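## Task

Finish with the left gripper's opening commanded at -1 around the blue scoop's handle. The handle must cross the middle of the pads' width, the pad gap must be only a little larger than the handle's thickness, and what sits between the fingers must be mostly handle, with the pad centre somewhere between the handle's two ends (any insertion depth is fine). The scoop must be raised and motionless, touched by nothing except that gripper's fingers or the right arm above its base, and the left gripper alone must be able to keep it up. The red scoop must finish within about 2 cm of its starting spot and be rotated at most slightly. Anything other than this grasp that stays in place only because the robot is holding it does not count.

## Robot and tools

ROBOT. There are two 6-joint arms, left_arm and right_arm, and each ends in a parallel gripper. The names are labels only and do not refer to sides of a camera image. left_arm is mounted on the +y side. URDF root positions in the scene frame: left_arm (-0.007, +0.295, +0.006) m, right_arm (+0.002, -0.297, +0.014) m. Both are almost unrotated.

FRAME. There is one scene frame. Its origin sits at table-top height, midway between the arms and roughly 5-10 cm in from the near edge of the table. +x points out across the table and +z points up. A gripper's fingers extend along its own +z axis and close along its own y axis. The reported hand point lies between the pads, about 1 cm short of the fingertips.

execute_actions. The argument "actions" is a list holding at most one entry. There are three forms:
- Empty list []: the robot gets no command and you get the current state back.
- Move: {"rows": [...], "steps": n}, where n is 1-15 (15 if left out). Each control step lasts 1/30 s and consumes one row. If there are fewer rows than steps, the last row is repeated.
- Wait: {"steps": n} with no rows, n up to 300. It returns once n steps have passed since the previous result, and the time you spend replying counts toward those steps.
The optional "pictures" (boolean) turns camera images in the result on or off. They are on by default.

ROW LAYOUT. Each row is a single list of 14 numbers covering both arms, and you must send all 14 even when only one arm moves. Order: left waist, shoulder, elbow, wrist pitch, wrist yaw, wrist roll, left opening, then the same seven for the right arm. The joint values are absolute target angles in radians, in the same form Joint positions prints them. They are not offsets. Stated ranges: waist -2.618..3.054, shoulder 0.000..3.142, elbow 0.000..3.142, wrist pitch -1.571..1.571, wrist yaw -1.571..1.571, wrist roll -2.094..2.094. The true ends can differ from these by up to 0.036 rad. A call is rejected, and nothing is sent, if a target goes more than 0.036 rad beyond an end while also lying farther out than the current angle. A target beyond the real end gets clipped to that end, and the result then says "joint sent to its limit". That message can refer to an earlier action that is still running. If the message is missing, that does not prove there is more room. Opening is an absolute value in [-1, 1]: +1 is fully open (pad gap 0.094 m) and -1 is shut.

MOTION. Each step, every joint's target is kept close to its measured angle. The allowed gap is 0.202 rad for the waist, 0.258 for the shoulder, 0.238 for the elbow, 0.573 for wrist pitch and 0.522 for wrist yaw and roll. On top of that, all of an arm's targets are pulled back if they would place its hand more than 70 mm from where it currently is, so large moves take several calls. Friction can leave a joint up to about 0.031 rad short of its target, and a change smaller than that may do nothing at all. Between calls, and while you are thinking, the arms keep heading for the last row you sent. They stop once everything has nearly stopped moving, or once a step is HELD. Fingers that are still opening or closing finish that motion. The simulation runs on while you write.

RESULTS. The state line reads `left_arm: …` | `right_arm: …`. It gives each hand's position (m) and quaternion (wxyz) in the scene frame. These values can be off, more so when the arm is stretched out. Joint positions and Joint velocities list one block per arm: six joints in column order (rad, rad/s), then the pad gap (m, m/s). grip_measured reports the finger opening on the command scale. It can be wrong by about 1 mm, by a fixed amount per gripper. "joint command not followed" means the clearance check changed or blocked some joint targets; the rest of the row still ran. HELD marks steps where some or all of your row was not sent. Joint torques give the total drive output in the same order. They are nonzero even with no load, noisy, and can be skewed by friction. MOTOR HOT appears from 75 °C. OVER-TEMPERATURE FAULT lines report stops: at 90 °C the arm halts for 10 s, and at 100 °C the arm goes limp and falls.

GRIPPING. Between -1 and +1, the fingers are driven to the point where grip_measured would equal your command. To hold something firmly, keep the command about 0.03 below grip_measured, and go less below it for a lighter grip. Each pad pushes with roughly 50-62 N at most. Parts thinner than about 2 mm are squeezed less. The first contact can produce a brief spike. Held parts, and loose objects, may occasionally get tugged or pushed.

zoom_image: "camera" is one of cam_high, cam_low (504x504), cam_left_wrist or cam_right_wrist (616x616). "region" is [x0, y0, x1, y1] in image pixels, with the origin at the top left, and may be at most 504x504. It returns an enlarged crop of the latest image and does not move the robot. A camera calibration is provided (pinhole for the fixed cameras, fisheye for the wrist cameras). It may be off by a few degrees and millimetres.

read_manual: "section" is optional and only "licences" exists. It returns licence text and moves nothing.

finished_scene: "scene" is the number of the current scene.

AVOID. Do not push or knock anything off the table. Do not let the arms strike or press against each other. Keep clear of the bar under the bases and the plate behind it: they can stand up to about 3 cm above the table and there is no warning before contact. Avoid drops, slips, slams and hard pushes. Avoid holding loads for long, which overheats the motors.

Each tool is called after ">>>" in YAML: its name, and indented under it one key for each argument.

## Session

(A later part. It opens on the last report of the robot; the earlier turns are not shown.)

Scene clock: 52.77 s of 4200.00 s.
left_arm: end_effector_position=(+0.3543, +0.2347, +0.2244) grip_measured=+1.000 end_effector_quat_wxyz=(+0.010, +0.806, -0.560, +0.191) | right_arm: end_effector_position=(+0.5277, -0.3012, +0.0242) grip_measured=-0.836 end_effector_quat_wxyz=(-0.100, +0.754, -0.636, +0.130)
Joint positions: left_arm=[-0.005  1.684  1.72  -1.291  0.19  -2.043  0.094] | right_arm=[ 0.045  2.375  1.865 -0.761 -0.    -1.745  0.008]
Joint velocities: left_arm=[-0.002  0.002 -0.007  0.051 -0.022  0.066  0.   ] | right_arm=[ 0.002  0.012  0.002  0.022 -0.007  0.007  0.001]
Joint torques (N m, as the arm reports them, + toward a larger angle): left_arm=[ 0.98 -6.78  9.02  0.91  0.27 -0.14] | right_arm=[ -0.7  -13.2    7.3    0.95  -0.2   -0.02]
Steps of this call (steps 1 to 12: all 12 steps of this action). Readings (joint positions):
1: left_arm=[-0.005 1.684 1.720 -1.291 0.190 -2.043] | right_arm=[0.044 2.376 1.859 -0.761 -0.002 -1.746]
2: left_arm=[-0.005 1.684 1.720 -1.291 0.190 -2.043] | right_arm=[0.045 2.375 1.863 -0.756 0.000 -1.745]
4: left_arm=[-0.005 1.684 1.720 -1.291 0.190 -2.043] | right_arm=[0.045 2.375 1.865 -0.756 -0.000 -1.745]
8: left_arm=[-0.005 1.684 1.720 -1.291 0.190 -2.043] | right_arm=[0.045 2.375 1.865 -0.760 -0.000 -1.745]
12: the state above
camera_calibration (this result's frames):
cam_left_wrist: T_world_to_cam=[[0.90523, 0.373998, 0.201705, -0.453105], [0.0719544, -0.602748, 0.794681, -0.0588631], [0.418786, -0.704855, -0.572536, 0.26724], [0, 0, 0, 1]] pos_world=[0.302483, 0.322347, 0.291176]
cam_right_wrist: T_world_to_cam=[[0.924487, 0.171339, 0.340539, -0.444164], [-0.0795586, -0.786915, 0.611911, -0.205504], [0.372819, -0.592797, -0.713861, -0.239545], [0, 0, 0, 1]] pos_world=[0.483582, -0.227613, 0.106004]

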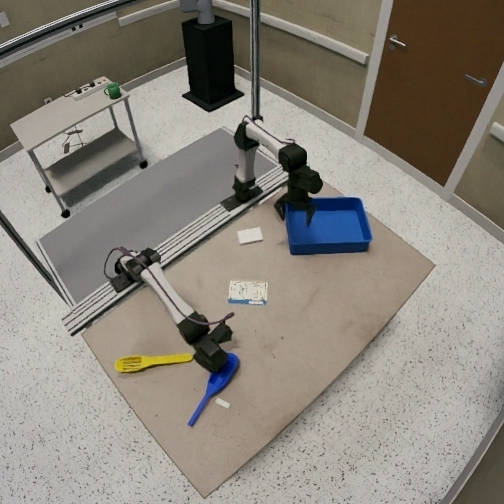

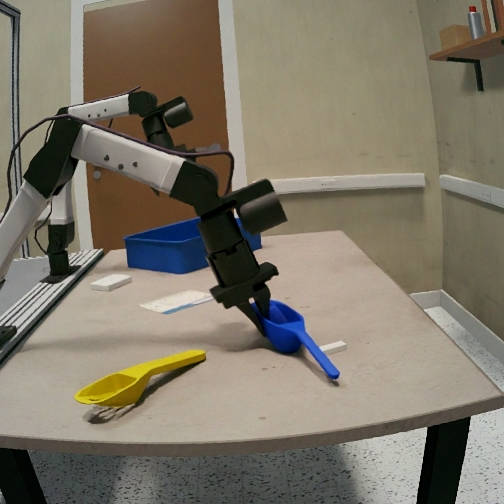

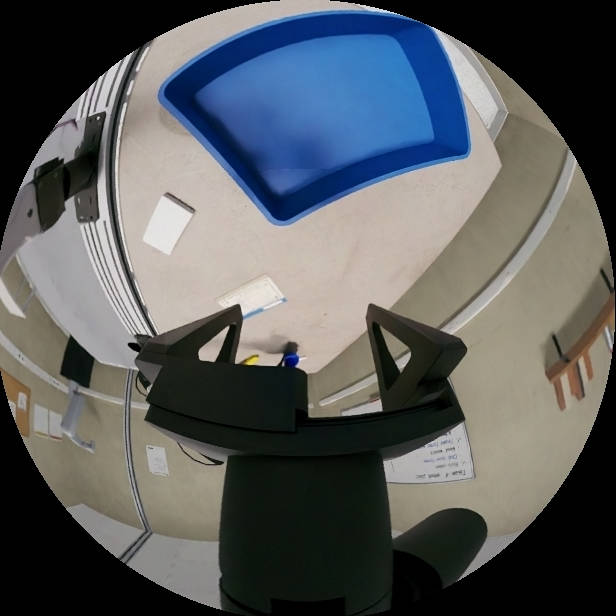

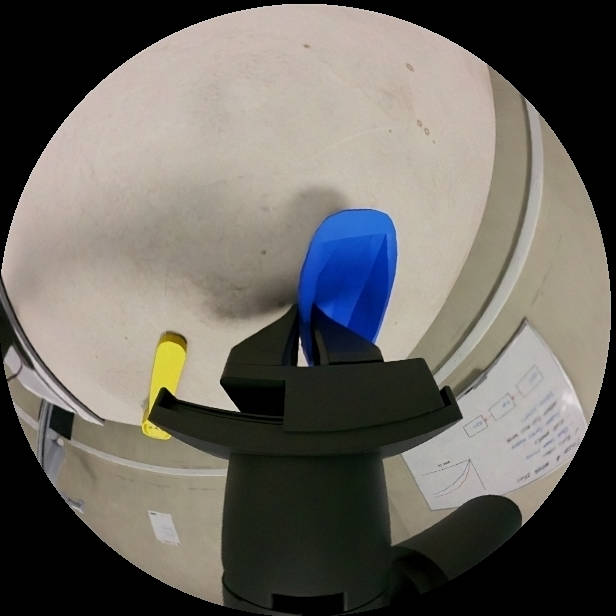

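>>> execute_actions:
  actions:
    - {"rows":[[0,1.7,1.75,-1.3,0.2,-2.05,1,0.04,2.28,1.9,-0.83,0,-1.75,-1]],"steps":8}
  pictures: false

>>> execute_actions:
  actions:
    - {"rows":[[0,1.7,1.75,-1.3,0.2,-2.05,1,0.04,2.17,1.95,-1.0,0,-1.75,-1]],"steps":8}
  pictures: false

>>> execute_actions:
  actions:
    - {"rows":[[0,1.7,1.75,-1.3,0.2,-2.05,1,0.15,2.1,2.03,-1.25,0,-1.0,-1]],"steps":10}
  pictures: false

>>> execute_actions:
  actions:
    - {"rows":[[0,1.7,1.75,-1.3,0.2,-2.05,1,0.3,2.1,2.03,-1.39,0,1.0,-1]],"steps":15}
  pictures: false

>>> execute_actions:
  actions:
    - {"rows":[[0,1.7,1.75,-1.3,0.2,-2.05,1,0.42,2.14,2.03,-1.39,0,2.03,-1]],"steps":15}
  pictures: false

>>> execute_actions:
  actions:
    - {"rows":[[-0.15,1.8,1.85,-1.35,0.2,-2.05,1,0.51,2.19,2.03,-1.39,0,2.03,-1]],"steps":15}
  pictures: false

>>> execute_actions:
  actions:
    - {"steps":10}

Scene clock: 65.90 s of 4200.00 s.
left_arm: end_effector_position=(+0.3543, +0.2347, +0.2244) grip_measured=+1.000 end_effector_quat_wxyz=(+0.010, +0.806, -0.560, +0.191) | right_arm: end_effector_position=(+0.5224, -0.3007, +0.0586) grip_measured=-0.836 end_effector_quat_wxyz=(-0.106, +0.753, -0.635, +0.137)
Joint positions: left_arm=[-0.005  1.684  1.72  -1.291  0.19  -2.043  0.094] | right_arm=[ 0.045  2.304  1.878 -0.825 -0.    -1.745  0.008]
Joint velocities: left_arm=[ 0.007 -0.007 -0.012 -0.051  0.022 -0.081  0.   ] | right_arm=[ 0.002 -0.144  0.081 -0.007  0.022  0.037  0.   ]
Joint torques (N m, as the arm reports them, + toward a larger angle): left_arm=[ 0.76 -6.69  8.94  0.94  0.22 -0.08] | right_arm=[ -0.73 -12.94   7.5    0.85  -0.2   -0.02]
Steps of this call (steps 1 to 15: the robot went on to your last target; steps 16 to 90: nothing new was sent; then 9.87 s passed at rest; steps 91 to 98: all 8 steps of this action). Readings (joint positions):
91: left_arm=[-0.005 1.684 1.720 -1.291 0.190 -2.043] | right_arm=[0.045 2.370 1.865 -0.767 -0.000 -1.745]
92: left_arm=[-0.005 1.684 1.720 -1.291 0.190 -2.043] | right_arm=[0.045 2.363 1.865 -0.785 -0.000 -1.745]
94: left_arm=[-0.005 1.684 1.720 -1.291 0.190 -2.043] | right_arm=[0.045 2.339 1.865 -0.810 -0.000 -1.745]
98: the state above

Scene clock: 66.17 s of 4200.00 s.
left_arm: end_effector_position=(+0.3543, +0.2347, +0.2244) grip_measured=+1.000 end_effector_quat_wxyz=(+0.010, +0.806, -0.560, +0.191) | right_arm: end_effector_position=(+0.5069, -0.2996, +0.1266) grip_measured=-0.836 end_effector_quat_wxyz=(-0.116, +0.750, -0.633, +0.150)
Joint positions: left_arm=[-0.005  1.684  1.72  -1.291  0.19  -2.043  0.094] | right_arm=[ 0.045  2.18   1.934 -0.973 -0.    -1.745  0.008]
Joint velocities: left_arm=[ 0.002 -0.002  0.007 -0.022  0.037  0.081  0.   ] | right_arm=[ 0.002 -0.256  0.144 -0.154  0.007  0.051 -0.   ]
Joint torques (N m, as the arm reports them, + toward a larger angle): left_arm=[ 0.72 -6.97  8.6   0.9   0.21 -0.14] | right_arm=[ -0.67 -10.74   6.97   0.85  -0.21  -0.01]
Steps of this call (steps 1 to 8: all 8 steps of this action). Readings (joint positions):
1: left_arm=[-0.005 1.684 1.720 -1.291 0.190 -2.043] | right_arm=[0.045 2.294 1.886 -0.841 -0.000 -1.745]
2: left_arm=[-0.005 1.684 1.720 -1.291 0.190 -2.043] | right_arm=[0.045 2.281 1.892 -0.875 -0.000 -1.745]
4: left_arm=[-0.005 1.684 1.720 -1.291 0.190 -2.043] | right_arm=[0.045 2.242 1.905 -0.932 -0.000 -1.745]
8: the state above

Scene clock: 66.50 s of 4200.00 s.
left_arm: end_effector_position=(+0.3543, +0.2347, +0.2244) grip_measured=+1.000 end_effector_quat_wxyz=(+0.010, +0.806, -0.560, +0.191) | right_arm: end_effector_position=(+0.4615, -0.2402, +0.1640) grip_measured=-0.835 end_effector_quat_wxyz=(+0.120, -0.569, +0.810, -0.071)
Joint positions: left_arm=[-0.005  1.684  1.72  -1.291  0.19  -2.043  0.094] | right_arm=[ 0.168  2.112  2.013 -1.22  -0.006 -1.107  0.008]
Joint velocities: left_arm=[-0.002 -0.002 -0.007  0.037  0.081  0.007  0.   ] | right_arm=[-0.085 -0.012 -0.002 -0.227  0.037  0.681  0.001]
Joint torques (N m, as the arm reports them, + toward a larger angle): left_arm=[ 0.65 -6.77  8.71  0.91  0.19 -0.12] | right_arm=[ -1.59 -11.18   7.5    0.87  -0.15   0.07]
Steps of this call (steps 1 to 10: all 10 steps of this action). Readings (joint positions):
1: left_arm=[-0.005 1.684 1.720 -1.291 0.190 -2.043] | right_arm=[0.052 2.173 1.951 -1.001 0.002 -1.681]
2: left_arm=[-0.005 1.684 1.720 -1.291 0.190 -2.043] | right_arm=[0.065 2.167 1.969 -1.048 0.007 -1.585]
4: left_arm=[-0.005 1.684 1.720 -1.291 0.190 -2.043] | right_arm=[0.109 2.147 1.993 -1.124 0.007 -1.393]
8: left_arm=[-0.005 1.684 1.720 -1.291 0.190 -2.043] | right_arm=[0.169 2.114 2.012 -1.200 -0.005 -1.164]
10: the state above

Scene clock: 67.00 s of 4200.00 s.
left_arm: end_effector_position=(+0.3543, +0.2347, +0.2244) grip_measured=+1.000 end_effector_quat_wxyz=(+0.010, +0.806, -0.560, +0.191) | right_arm: end_effector_position=(+0.4117, -0.1864, +0.1550) grip_measured=-0.833 end_effector_quat_wxyz=(+0.057, +0.049, +0.997, +0.011)
Joint positions: left_arm=[-0.005  1.684  1.72  -1.291  0.19  -2.043  0.094] | right_arm=[ 0.307  2.112  2.013 -1.382 -0.007  0.354  0.008]
Joint velocities: left_arm=[ 0.017 -0.012  0.002 -0.007  0.066 -0.007  0.   ] | right_arm=[-0.012  0.007 -0.007 -0.022 -0.007  2.747  0.   ]
Joint torques (N m, as the arm reports them, + toward a larger angle): left_arm=[ 0.76 -6.86  8.89  0.91  0.2  -0.14] | right_arm=[ -0.7  -11.04   7.27   0.5   -0.06  -0.05]
Steps of this call (steps 1 to 15: all 15 steps of this action). Readings (joint positions):
1: left_arm=[-0.005 1.684 1.720 -1.291 0.190 -2.043] | right_arm=[0.178 2.112 2.013 -1.236 0.000 -1.026]
2: left_arm=[-0.005 1.684 1.720 -1.291 0.190 -2.043] | right_arm=[0.195 2.112 2.013 -1.266 0.007 -0.925]
4: left_arm=[-0.005 1.684 1.720 -1.291 0.190 -2.043] | right_arm=[0.254 2.112 2.013 -1.314 0.007 -0.728]
8: left_arm=[-0.005 1.684 1.720 -1.291 0.190 -2.043] | right_arm=[0.326 2.112 2.013 -1.360 -0.008 -0.336]
15: the state above

Scene clock: 67.50 s of 4200.00 s.
left_arm: end_effector_position=(+0.3543, +0.2347, +0.2244) grip_measured=+1.000 end_effector_quat_wxyz=(+0.010, +0.806, -0.560, +0.191) | right_arm: end_effector_position=(+0.3957, -0.1378, +0.1445) grip_measured=-0.832 end_effector_quat_wxyz=(+0.029, +0.643, +0.765, +0.034)
Joint positions: left_arm=[-0.005  1.684  1.72  -1.291  0.19  -2.043  0.094] | right_arm=[ 0.428  2.135  2.013 -1.384 -0.006  1.774  0.008]
Joint velocities: left_arm=[-0.007 -0.007 -0.002  0.022 -0.022 -0.037  0.   ] | right_arm=[-0.007  0.002 -0.007 -0.037 -0.037  1.678  0.   ]
Joint torques (N m, as the arm reports them, + toward a larger angle): left_arm=[ 0.58 -6.86  8.85  0.87  0.26 -0.1 ] | right_arm=[-0.94 -9.98  7.1   0.32 -0.02  0.02]
Steps of this call (steps 1 to 15: all 15 steps of this action). Readings (joint positions):
1: left_arm=[-0.005 1.684 1.720 -1.291 0.190 -2.043] | right_arm=[0.316 2.113 2.013 -1.383 -0.003 0.454]
2: left_arm=[-0.005 1.684 1.720 -1.291 0.190 -2.043] | right_arm=[0.332 2.115 2.013 -1.383 0.004 0.553]
4: left_arm=[-0.005 1.684 1.720 -1.291 0.190 -2.043] | right_arm=[0.383 2.122 2.013 -1.383 0.004 0.750]
8: left_arm=[-0.005 1.684 1.720 -1.291 0.190 -2.043] | right_arm=[0.440 2.135 2.013 -1.383 -0.006 1.143]
15: the state above

Scene clock: 68.00 s of 4200.00 s.
left_arm: end_effector_position=(+0.3570, +0.1757, +0.2162) grip_measured=+1.000 end_effector_quat_wxyz=(+0.037, +0.766, -0.619, +0.169) | right_arm: end_effector_position=(+0.3803, -0.1028, +0.1204) grip_measured=-0.831 end_effector_quat_wxyz=(+0.016, +0.699, +0.715, +0.009)
Joint positions: left_arm=[-0.155  1.796  1.828 -1.339  0.197 -2.044  0.094] | right_arm=[ 0.52   2.193  2.016 -1.386 -0.002  2.015  0.008]
Joint velocities: left_arm=[ 0.007 -0.007  0.002 -0.007 -0.081  0.007  0.   ] | right_arm=[-0.002 -0.002  0.007 -0.007  0.037  0.11  -0.001]
Joint torques (N m, as the arm reports them, + toward a larger angle): left_arm=[ 0.5  -8.74  8.18  0.8   0.16 -0.1 ] | right_arm=[ -1.23 -10.79   6.85   0.18  -0.07   0.07]
Steps of this call (steps 1 to 15: all 15 steps of this action). Readings (joint positions):
1: left_arm=[-0.019 1.698 1.742 -1.311 0.183 -2.044] | right_arm=[0.435 2.139 2.014 -1.385 -0.002 1.825]
2: left_arm=[-0.048 1.724 1.780 -1.326 0.181 -2.044] | right_arm=[0.446 2.144 2.016 -1.386 0.002 1.865]
4: left_arm=[-0.118 1.765 1.824 -1.321 0.186 -2.044] | right_arm=[0.483 2.162 2.016 -1.386 0.003 1.922]
8: left_arm=[-0.162 1.795 1.828 -1.330 0.197 -2.044] | right_arm=[0.524 2.191 2.016 -1.386 -0.002 1.983]
15: the state above

Scene clock: 68.33 s of 4200.00 s.
left_arm: end_effector_position=(+0.3566, +0.1758, +0.2161) grip_measured=+1.000 end_effector_quat_wxyz=(+0.038, +0.766, -0.619, +0.168) | right_arm: end_effector_position=(+0.3803, -0.1028, +0.1204) grip_measured=-0.831 end_effector_quat_wxyz=(+0.016, +0.702, +0.712, +0.009)
Joint positions: left_arm=[-0.155  1.796  1.828 -1.341  0.197 -2.044  0.094] | right_arm=[ 0.52   2.193  2.016 -1.386 -0.002  2.023  0.008]
Joint velocities: left_arm=[-0.007 -0.007 -0.007  0.022 -0.051 -0.007  0.   ] | right_arm=[-0.007  0.012  0.002 -0.022  0.037  0.022 -0.   ]
Joint torques (N m, as the arm reports them, + toward a larger angle): left_arm=[ 0.65 -8.84  8.31  0.88  0.18 -0.12] | right_arm=[ -1.2  -10.87   6.92   0.18  -0.05   0.06]
Steps of this call (steps 1 to 10: the robot went on to your last target). Readings (joint positions):
1: left_arm=[-0.155 1.796 1.828 -1.339 0.197 -2.044] | right_arm=[0.520 2.193 2.016 -1.386 -0.002 2.017]
2: left_arm=[-0.155 1.796 1.828 -1.340 0.197 -2.044] | right_arm=[0.520 2.193 2.016 -1.386 -0.002 2.018]
4: left_arm=[-0.155 1.796 1.828 -1.340 0.197 -2.044] | right_arm=[0.520 2.193 2.016 -1.386 -0.002 2.020]
8: left_arm=[-0.155 1.796 1.828 -1.341 0.197 -2.044] | right_arm=[0.520 2.193 2.016 -1.386 -0.002 2.022]
10: the state above
camera_calibration (this result's frames):
cam_left_wrist: T_world_to_cam=[[0.960647, 0.231199, 0.15396, -0.415814], [0.0205858, -0.612005, 0.790586, -0.0671489], [0.277007, -0.756305, -0.59268, 0.283984], [0, 0, 0, 1]] pos_world=[0.322167, 0.269819, 0.285417]
cam_right_wrist: T_world_to_cam=[[-0.999817, -0.0161107, -0.0103439, 0.380229], [-0.0191166, 0.810372, 0.585604, 0.0243975], [-0.00105208, 0.585695, -0.810531, 0.276611], [0, 0, 0, 1]] pos_world=[0.380916, -0.175655, 0.213847]

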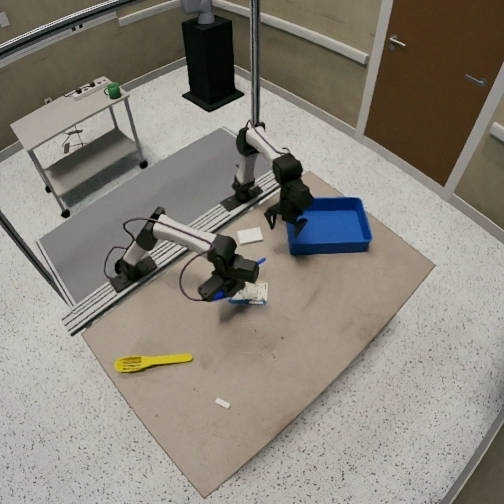

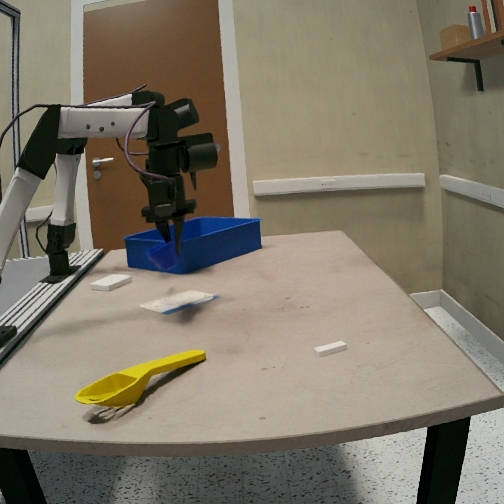

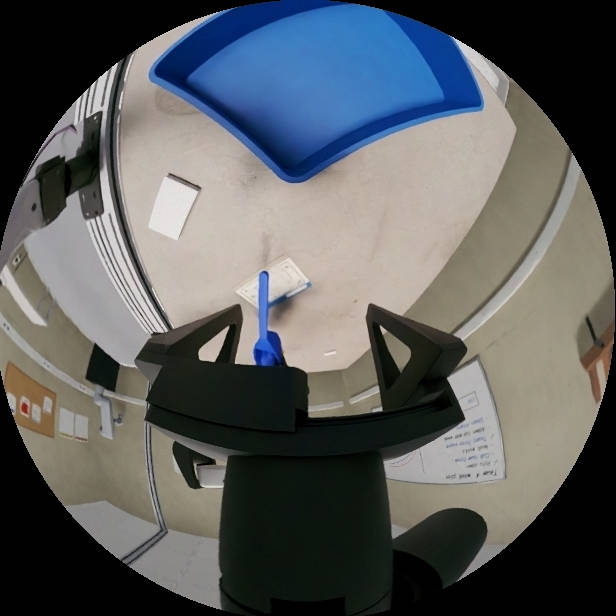

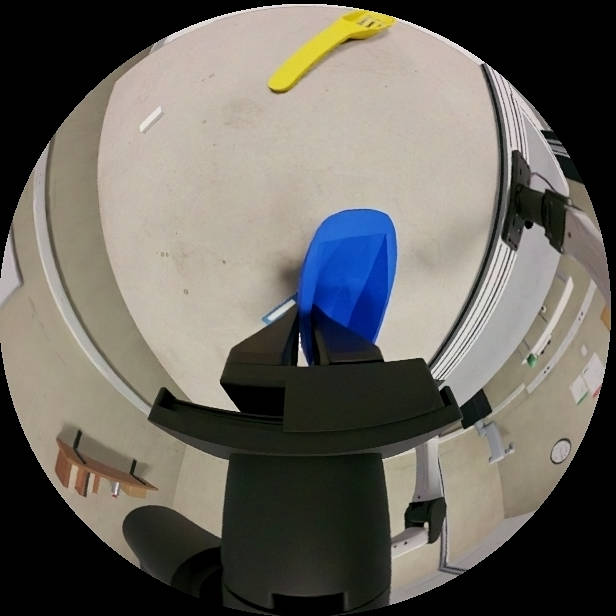

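>>> execute_actions:
  actions:
    - {"rows":[[-0.33,1.92,1.95,-1.25,0.05,-2.08,1,0.42,2.19,2.03,-1.39,0,2.09,-1]],"steps":10}
  pictures: false

>>> execute_actions:
  actions:
    - {"rows":[[-0.5,2.045,2.0,-1.155,-0.05,-2.08,1,0.42,2.19,2.03,-1.39,0,2.09,-1]],"steps":15}
  pictures: false

>>> execute_actions:
  actions:
    - {"steps":8}

>>> zoom_image:
  camera: "cam_low"
  region: [100, 150, 250, 300]

Scene clock: 79.97 s of 4200.00 s.
left_arm: end_effector_position=(+0.3775, +0.1082, +0.2034) grip_measured=+1.000 end_effector_quat_wxyz=(-0.010, +0.718, -0.675, +0.170) | right_arm: end_effector_position=(+0.3993, -0.1462, +0.1215) grip_measured=-0.831 end_effector_quat_wxyz=(+0.017, +0.757, +0.653, +0.010)
Joint positions: left_arm=[-0.344  1.921  1.93  -1.265  0.079 -2.069  0.094] | right_arm=[ 0.411  2.193  2.016 -1.386  0.002  2.077  0.008]
Joint velocities: left_arm=[ 0.144  0.002 -0.007 -0.037 -0.125  0.007  0.   ] | right_arm=[ 0.056  0.002 -0.007 -0.037  0.051  0.037  0.001]
Joint torques (N m, as the arm reports them, + toward a larger angle): left_arm=[  0.66 -10.5    8.05   1.18  -0.07  -0.09] | right_arm=[  0.44 -10.84   6.79   0.18  -0.11   0.06]
Steps of this call (steps 1 to 15: the robot went on to your last target; steps 16 to 90: nothing new was sent; then 8.30 s passed at rest; steps 91 to 100: all 10 steps of this action). Readings (joint positions):
91: left_arm=[-0.172 1.809 1.847 -1.347 0.170 -2.049] | right_arm=[0.512 2.193 2.016 -1.386 -0.005 2.032]
92: left_arm=[-0.204 1.834 1.883 -1.339 0.138 -2.054] | right_arm=[0.499 2.193 2.016 -1.386 -0.008 2.043]
94: left_arm=[-0.287 1.880 1.926 -1.292 0.108 -2.061] | right_arm=[0.458 2.193 2.016 -1.386 -0.007 2.058]
98: left_arm=[-0.351 1.919 1.930 -1.267 0.089 -2.067] | right_arm=[0.409 2.193 2.016 -1.386 0.001 2.073]
100: the state above

Scene clock: 80.47 s of 4200.00 s.
left_arm: end_effector_position=(+0.3879, +0.0438, +0.1736) grip_measured=+1.000 end_effector_quat_wxyz=(-0.057, +0.670, -0.721, +0.167) | right_arm: end_effector_position=(+0.3983, -0.1436, +0.1214) grip_measured=-0.831 end_effector_quat_wxyz=(+0.017, +0.757, +0.653, +0.010)
Joint positions: left_arm=[-0.502  2.051  1.985 -1.17  -0.039 -2.073  0.094] | right_arm=[ 0.417  2.193  2.016 -1.386  0.002  2.083  0.008]
Joint velocities: left_arm=[ 0.027 -0.007 -0.002  0.022 -0.051 -0.022  0.   ] | right_arm=[-0.002 -0.017 -0.007 -0.066  0.022  0.022 -0.   ]
Joint torques (N m, as the arm reports them, + toward a larger angle): left_arm=[  0.17 -12.25   8.02   1.19  -0.03  -0.14] | right_arm=[  0.07 -10.79   6.92   0.16  -0.08   0.06]
Steps of this call (steps 1 to 15: all 15 steps of this action). Readings (joint positions):
1: left_arm=[-0.354 1.930 1.940 -1.264 0.053 -2.071] | right_arm=[0.413 2.193 2.016 -1.386 0.002 2.078]
2: left_arm=[-0.377 1.950 1.962 -1.250 0.024 -2.071] | right_arm=[0.415 2.193 2.016 -1.386 0.002 2.079]
4: left_arm=[-0.447 1.994 1.985 -1.205 -0.004 -2.072] | right_arm=[0.417 2.193 2.016 -1.386 0.002 2.081]
8: left_arm=[-0.522 2.049 1.985 -1.178 -0.016 -2.072] | right_arm=[0.417 2.193 2.016 -1.386 0.002 2.082]
15: the state above

Scene clock: 80.73 s of 4200.00 s.
left_arm: end_effector_position=(+0.3888, +0.0444, +0.1738) grip_measured=+1.000 end_effector_quat_wxyz=(-0.059, +0.670, -0.720, +0.167) | right_arm: end_effector_position=(+0.3983, -0.1436, +0.1214) grip_measured=-0.831 end_effector_quat_wxyz=(+0.017, +0.757, +0.653, +0.010)
Joint positions: left_arm=[-0.502  2.051  1.985 -1.168 -0.044 -2.073  0.094] | right_arm=[ 0.417  2.193  2.016 -1.386  0.002  2.083  0.008]
Joint velocities: left_arm=[-0.007  0.012 -0.002  0.051  0.007 -0.051  0.   ] | right_arm=[-0.002  0.012 -0.007  0.037 -0.11  -0.007 -0.   ]
Joint torques (N m, as the arm reports them, + toward a larger angle): left_arm=[  0.55 -12.27   7.95   1.16  -0.1   -0.11] | right_arm=[  0.12 -10.85   6.89   0.16  -0.09   0.08]
Steps of this call (steps 1 to 8: the robot went on to your last target). Readings (joint positions):
1: left_arm=[-0.502 2.051 1.985 -1.169 -0.040 -2.073] | right_arm=[0.417 2.193 2.016 -1.386 0.002 2.083]
2: left_arm=[-0.502 2.051 1.985 -1.169 -0.041 -2.073] | right_arm=[0.417 2.193 2.016 -1.386 0.002 2.083]
4: left_arm=[-0.502 2.051 1.985 -1.169 -0.042 -2.073] | right_arm=[0.417 2.193 2.016 -1.386 0.002 2.083]
8: the state above
camera_calibration (this result's frames):
cam_left_wrist: T_world_to_cam=[[0.944965, -0.0443264, 0.324154, -0.421129], [-0.2575, -0.711964, 0.6533, 0.0216057], [0.201827, -0.700815, -0.684195, 0.193283], [0, 0, 0, 1]] pos_world=[0.364506, 0.132171, 0.254639]
cam_right_wrist: T_world_to_cam=[[-0.98904, 0.147022, -0.0135897, 0.417093], [0.111085, 0.801587, 0.587468, 0.00381912], [0.0972641, 0.57952, -0.809133, 0.26118], [0, 0, 0, 1]] pos_world=[0.386694, -0.215742, 0.214754]

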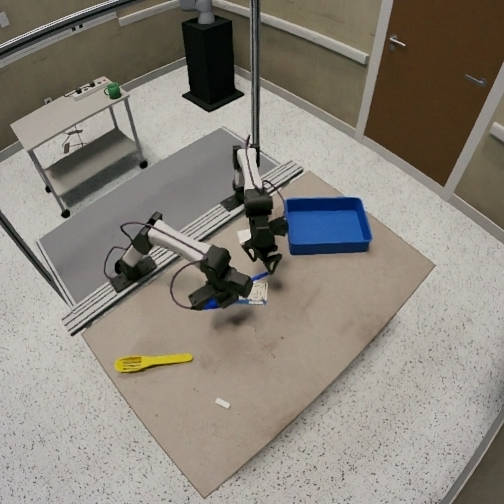

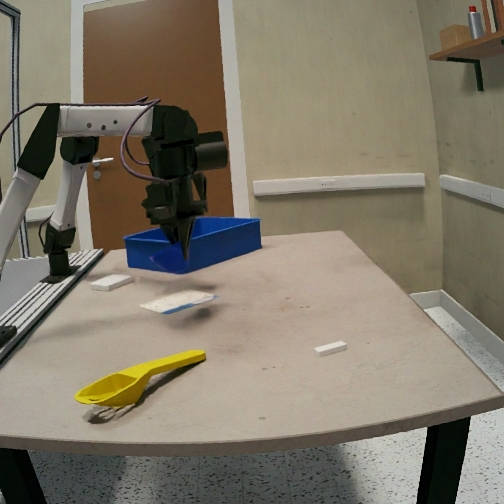

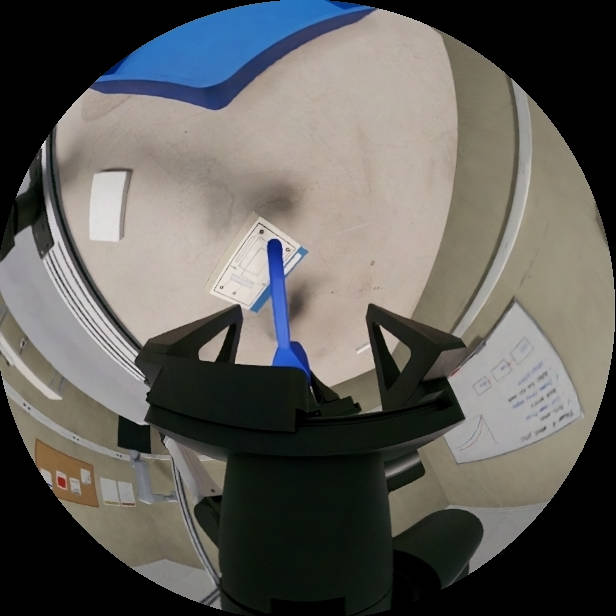

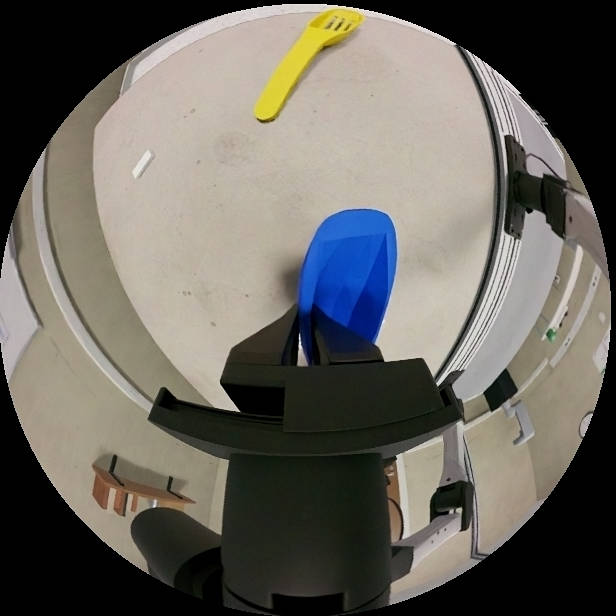

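Region (100, 150, 250, 300) of cam_low's 504x504 image, scaled by 3.360, with more detail than that image has.

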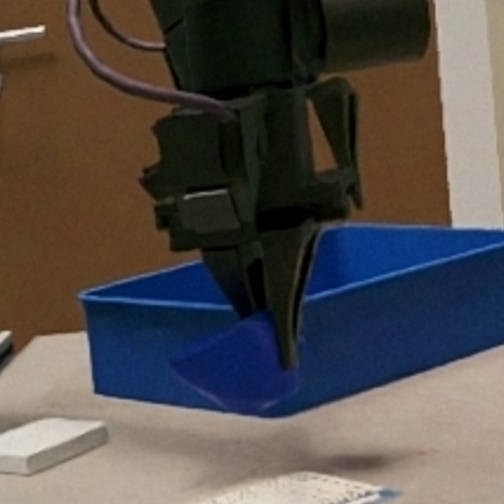

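>>> execute_actions:
  actions:
    - {"rows":[[-0.52,2.04,1.88,-1.06,-0.05,-2.08,0.6,0.42,2.19,2.03,-1.39,0,2.09,-1]],"steps":8}
  pictures: false

>>> execute_actions:
  actions:
    - {"rows":[[-0.535,2.03,1.79,-0.98,-0.05,-2.08,0.6,0.42,2.19,2.03,-1.39,0,2.09,-1]],"steps":8}
  pictures: false

>>> execute_actions:
  actions:
    - {"rows":[[-0.535,2.025,1.70,-0.91,-0.05,-2.08,0.6,0.42,2.19,2.03,-1.39,0,2.09,-1]],"steps":15}

>>> zoom_image:
  camera: "cam_left_wrist"
  region: [200, 200, 410, 410]

Scene clock: 89.20 s of 4200.00 s.
left_arm: end_effector_position=(+0.3861, +0.0400, +0.1576) grip_measured=+0.601 end_effector_quat_wxyz=(-0.059, +0.667, -0.724, +0.168) | right_arm: end_effector_position=(+0.3983, -0.1436, +0.1214) grip_measured=-0.831 end_effector_quat_wxyz=(+0.017, +0.757, +0.653, +0.010)
Joint positions: left_arm=[-0.513  2.038  1.9   -1.094 -0.045 -2.074  0.075] | right_arm=[ 0.417  2.193  2.016 -1.386  0.002  2.083  0.008]
Joint velocities: left_arm=[-0.007  0.002 -0.002  0.139  0.066  0.007 -0.001] | right_arm=[-0.012  0.007  0.002  0.022 -0.007  0.007  0.   ]
Joint torques (N m, as the arm reports them, + toward a larger angle): left_arm=[ -0.19 -11.65   5.79   1.19  -0.11  -0.13] | right_arm=[  0.1  -10.79   6.82   0.17  -0.1    0.07]
Steps of this call (steps 1 to 15: the robot went on to your last target; steps 16 to 90: nothing new was sent; then 5.20 s passed at rest; steps 91 to 98: all 8 steps of this action). Readings (joint positions):
91: left_arm=[-0.503 2.047 1.971 -1.151 -0.045 -2.074] | right_arm=[0.417 2.193 2.016 -1.386 0.002 2.083]
92: left_arm=[-0.504 2.040 1.948 -1.130 -0.045 -2.074] | right_arm=[0.417 2.193 2.016 -1.386 0.002 2.083]
94: left_arm=[-0.508 2.038 1.918 -1.111 -0.045 -2.074] | right_arm=[0.417 2.193 2.016 -1.386 0.002 2.083]
98: the state above

Scene clock: 89.47 s of 4200.00 s.
left_arm: end_effector_position=(+0.3808, +0.0345, +0.1388) grip_measured=+0.601 end_effector_quat_wxyz=(-0.059, +0.661, -0.729, +0.168) | right_arm: end_effector_position=(+0.3983, -0.1436, +0.1214) grip_measured=-0.831 end_effector_quat_wxyz=(+0.017, +0.758, +0.652, +0.010)
Joint positions: left_arm=[-0.529  2.026  1.809 -1.016 -0.047 -2.074  0.075] | right_arm=[ 0.417  2.193  2.016 -1.386  0.002  2.084  0.008]
Joint velocities: left_arm=[-0.027 -0.017 -0.007  0.095 -0.051 -0.095  0.   ] | right_arm=[-0.007  0.002 -0.002 -0.037 -0.022 -0.081 -0.   ]
Joint torques (N m, as the arm reports them, + toward a larger angle): left_arm=[ -0.11 -11.29   5.83   1.23  -0.12  -0.05] | right_arm=[  0.1  -10.81   6.86   0.17  -0.11   0.07]
Steps of this call (steps 1 to 8: all 8 steps of this action). Readings (joint positions):
1: left_arm=[-0.514 2.034 1.886 -1.073 -0.046 -2.074] | right_arm=[0.417 2.193 2.016 -1.386 0.002 2.083]
2: left_arm=[-0.516 2.027 1.863 -1.050 -0.047 -2.074] | right_arm=[0.417 2.193 2.016 -1.386 0.002 2.083]
4: left_arm=[-0.522 2.025 1.830 -1.031 -0.047 -2.074] | right_arm=[0.417 2.193 2.016 -1.386 0.002 2.083]
8: the state above

Scene clock: 89.97 s of 4200.00 s.
left_arm: end_effector_position=(+0.3803, +0.0346, +0.1185) grip_measured=+0.601 end_effector_quat_wxyz=(-0.059, +0.661, -0.729, +0.170) | right_arm: end_effector_position=(+0.3983, -0.1436, +0.1214) grip_measured=-0.831 end_effector_quat_wxyz=(+0.017, +0.758, +0.652, +0.010)
Joint positions: left_arm=[-0.529  2.02   1.718 -0.926 -0.047 -2.074  0.075] | right_arm=[ 0.417  2.193  2.016 -1.386  0.002  2.084  0.008]
Joint velocities: left_arm=[-0.012 -0.007  0.002 -0.037  0.051  0.037 -0.   ] | right_arm=[-0.012 -0.007 -0.002 -0.007 -0.007  0.007 -0.   ]
Joint torques (N m, as the arm reports them, + toward a larger angle): left_arm=[ -0.15 -11.21   5.81   1.28  -0.11  -0.14] | right_arm=[  0.1  -10.8    6.93   0.17  -0.09   0.07]
Steps of this call (steps 1 to 15: all 15 steps of this action). Readings (joint positions):
1: left_arm=[-0.529 2.023 1.796 -0.995 -0.047 -2.074] | right_arm=[0.417 2.193 2.016 -1.386 0.002 2.084]
2: left_arm=[-0.529 2.017 1.774 -0.973 -0.047 -2.074] | right_arm=[0.417 2.193 2.016 -1.386 0.002 2.084]
4: left_arm=[-0.529 2.017 1.741 -0.955 -0.047 -2.074] | right_arm=[0.417 2.193 2.016 -1.386 0.002 2.084]
8: left_arm=[-0.529 2.020 1.718 -0.944 -0.047 -2.074] | right_arm=[0.417 2.193 2.016 -1.386 0.002 2.084]
15: the state above
camera_calibration (this result's frames):
cam_left_wrist: T_world_to_cam=[[0.941502, -0.0687609, 0.329919, -0.394142], [-0.279894, -0.704807, 0.651849, 0.0570455], [0.187707, -0.706059, -0.682822, 0.155687], [0, 0, 0, 1]] pos_world=[0.357828, 0.123029, 0.199156]
cam_right_wrist: T_world_to_cam=[[-0.988984, 0.147399, -0.0135923, 0.417125], [0.111388, 0.801536, 0.58748, 0.0036898], [0.0974888, 0.579494, -0.809125, 0.261086], [0, 0, 0, 1]] pos_world=[0.386666, -0.215739, 0.214753]

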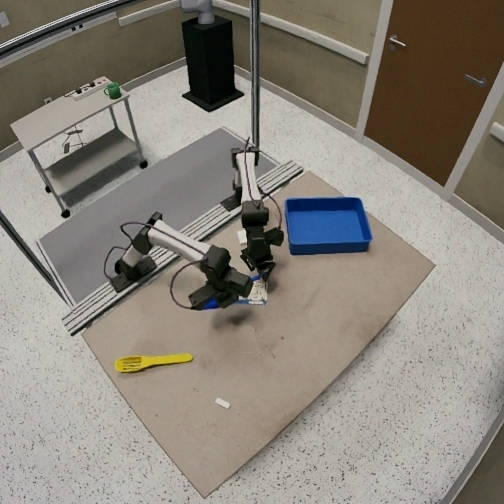

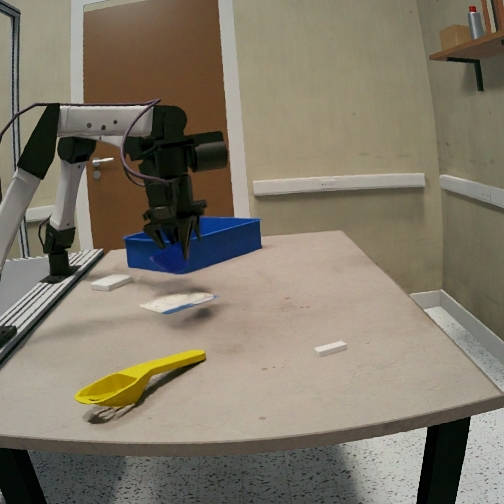

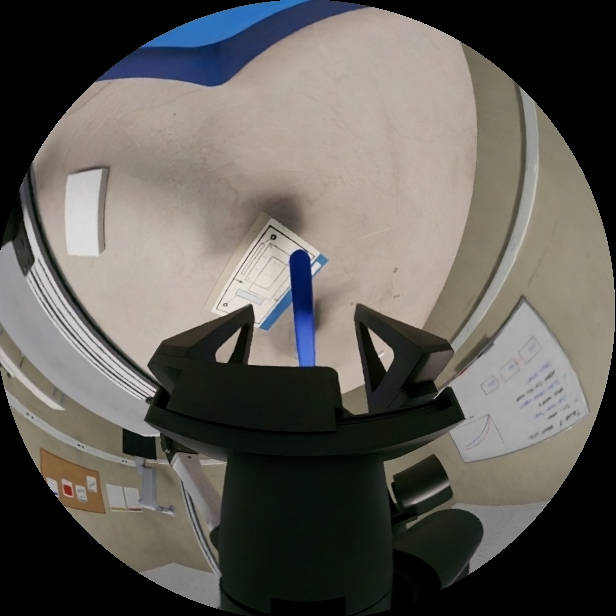

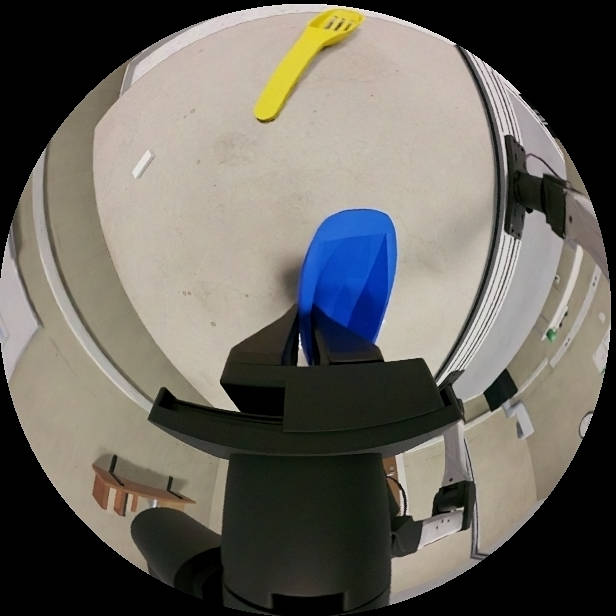

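Region (200, 200, 410, 410) of cam_left_wrist's 616x616 image, scaled by 2.400, with more detail than that image has.

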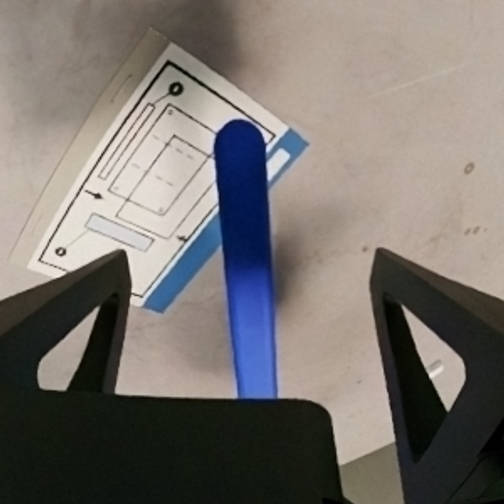

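>>> execute_actions:
  actions:
    - {"rows":[[-0.55,2.075,1.70,-0.86,-0.05,-2.08,0.2,0.42,2.19,2.03,-1.39,0,2.09,-1]],"steps":15}
  pictures: false

>>> execute_actions:
  actions:
    - {"rows":[[-0.55,2.075,1.70,-0.86,-0.05,-2.08,-0.3,0.42,2.19,2.03,-1.39,0,2.09,-1]],"steps":10}

>>> zoom_image:
  camera: "cam_left_wrist"
  region: [200, 200, 410, 410]

Scene clock: 96.60 s of 4200.00 s.
left_arm: end_effector_position=(+0.3856, +0.0222, +0.1015) grip_measured=+0.201 end_effector_quat_wxyz=(-0.059, +0.655, -0.733, +0.173) | right_arm: end_effector_position=(+0.3983, -0.1436, +0.1214) grip_measured=-0.831 end_effector_quat_wxyz=(+0.017, +0.758, +0.652, +0.010)
Joint positions: left_arm=[-0.544  2.068  1.718 -0.875 -0.047 -2.074  0.056] | right_arm=[ 0.417  2.193  2.016 -1.386  0.002  2.084  0.008]
Joint velocities: left_arm=[-0.002 -0.002  0.007 -0.007  0.037 -0.022  0.   ] | right_arm=[ 0.002  0.002 -0.002  0.022 -0.037 -0.022  0.001]
Joint torques (N m, as the arm reports them, + toward a larger angle): left_arm=[ -0.25 -11.37   5.9    1.2   -0.03  -0.12] | right_arm=[  0.12 -10.83   6.85   0.17  -0.1    0.07]
Steps of this call (steps 1 to 15: the robot went on to your last target; steps 16 to 90: nothing new was sent; then 3.13 s passed at rest; steps 91 to 105: all 15 steps of this action). Readings (joint positions):
91: left_arm=[-0.530 2.023 1.718 -0.919 -0.047 -2.074] | right_arm=[0.417 2.193 2.016 -1.386 0.002 2.084]
92: left_arm=[-0.532 2.028 1.718 -0.908 -0.047 -2.074] | right_arm=[0.417 2.193 2.016 -1.386 0.002 2.084]
94: left_arm=[-0.538 2.044 1.718 -0.892 -0.047 -2.074] | right_arm=[0.417 2.193 2.016 -1.386 0.002 2.084]
98: left_arm=[-0.544 2.067 1.718 -0.882 -0.047 -2.074] | right_arm=[0.417 2.193 2.016 -1.386 0.002 2.084]
105: the state above

Scene clock: 96.93 s of 4200.00 s.
left_arm: end_effector_position=(+0.3859, +0.0220, +0.1017) grip_measured=-0.299 end_effector_quat_wxyz=(-0.059, +0.655, -0.733, +0.173) | right_arm: end_effector_position=(+0.3983, -0.1436, +0.1214) grip_measured=-0.831 end_effector_quat_wxyz=(+0.017, +0.758, +0.652, +0.010)
Joint positions: left_arm=[-0.544  2.068  1.718 -0.873 -0.047 -2.074  0.033] | right_arm=[ 0.417  2.193  2.016 -1.386  0.002  2.084  0.008]
Joint velocities: left_arm=[-0.007 -0.002 -0.012  0.066 -0.051  0.022  0.   ] | right_arm=[-0.012 -0.002  0.012 -0.051 -0.022 -0.007 -0.   ]
Joint torques (N m, as the arm reports them, + toward a larger angle): left_arm=[ -0.28 -11.39   5.68   1.21  -0.12  -0.11] | right_arm=[  0.16 -10.81   6.9    0.16  -0.1    0.08]
Steps of this call (steps 1 to 10: all 10 steps of this action). Readings (joint positions):
1: left_arm=[-0.544 2.068 1.718 -0.874 -0.047 -2.074] | right_arm=[0.417 2.193 2.016 -1.386 0.002 2.084]
2: left_arm=[-0.544 2.068 1.718 -0.874 -0.047 -2.074] | right_arm=[0.417 2.193 2.016 -1.386 0.002 2.084]
4: left_arm=[-0.544 2.068 1.718 -0.873 -0.047 -2.074] | right_arm=[0.417 2.193 2.016 -1.386 0.002 2.084]
8: left_arm=[-0.544 2.068 1.718 -0.873 -0.047 -2.074] | right_arm=[0.417 2.193 2.016 -1.386 0.002 2.084]
10: the state above
camera_calibration (this result's frames):
cam_left_wrist: T_world_to_cam=[[0.938534, -0.0815101, 0.335425, -0.3939], [-0.293782, -0.698801, 0.652203, 0.0658332], [0.181234, -0.710657, -0.679795, 0.136506], [0, 0, 0, 1]] pos_world=[0.36429, 0.110907, 0.181984]
cam_right_wrist: T_world_to_cam=[[-0.988984, 0.147399, -0.0135923, 0.417125], [0.111388, 0.801536, 0.58748, 0.0036898], [0.0974888, 0.579494, -0.809125, 0.261086], [0, 0, 0, 1]] pos_world=[0.386666, -0.215739, 0.214753]

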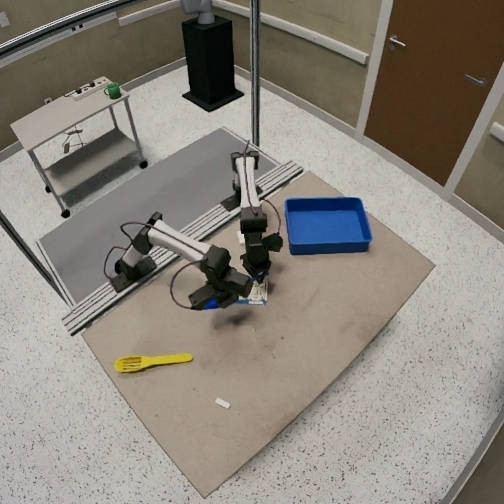

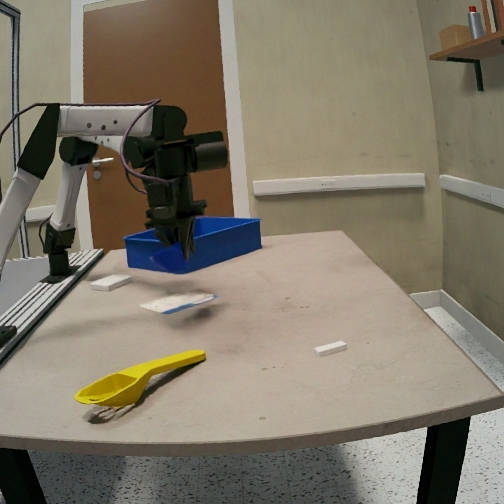

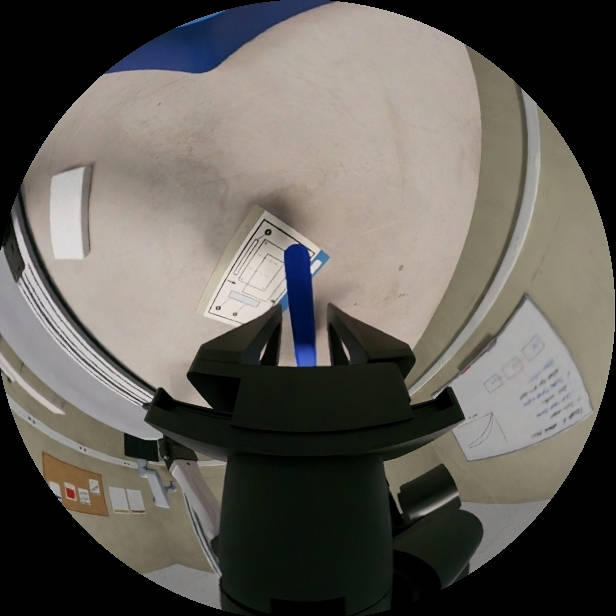

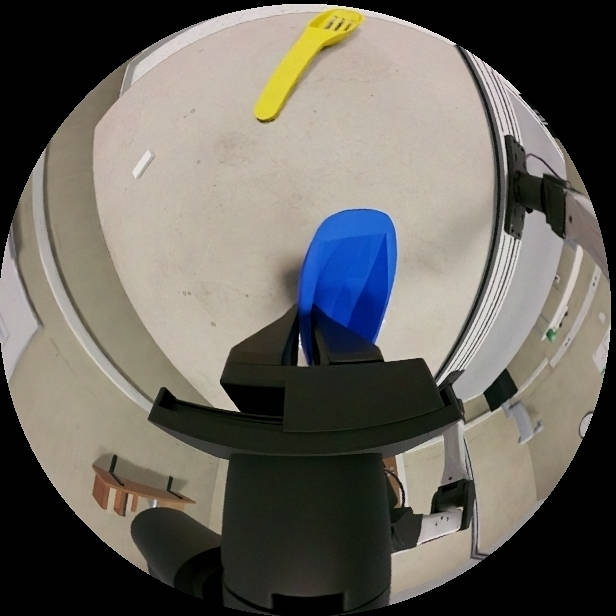

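Region (200, 200, 410, 410) of cam_left_wrist's 616x616 image, scaled by 2.400, with more detail than that image has.

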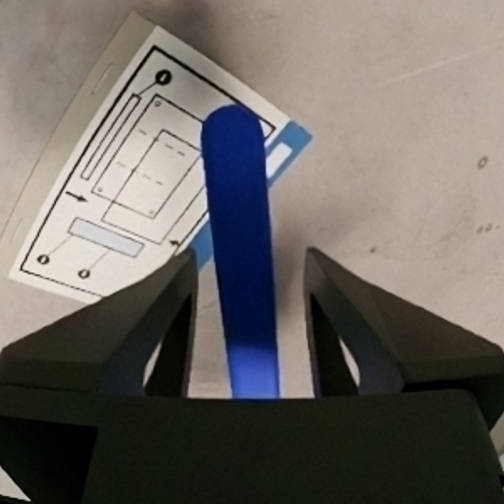

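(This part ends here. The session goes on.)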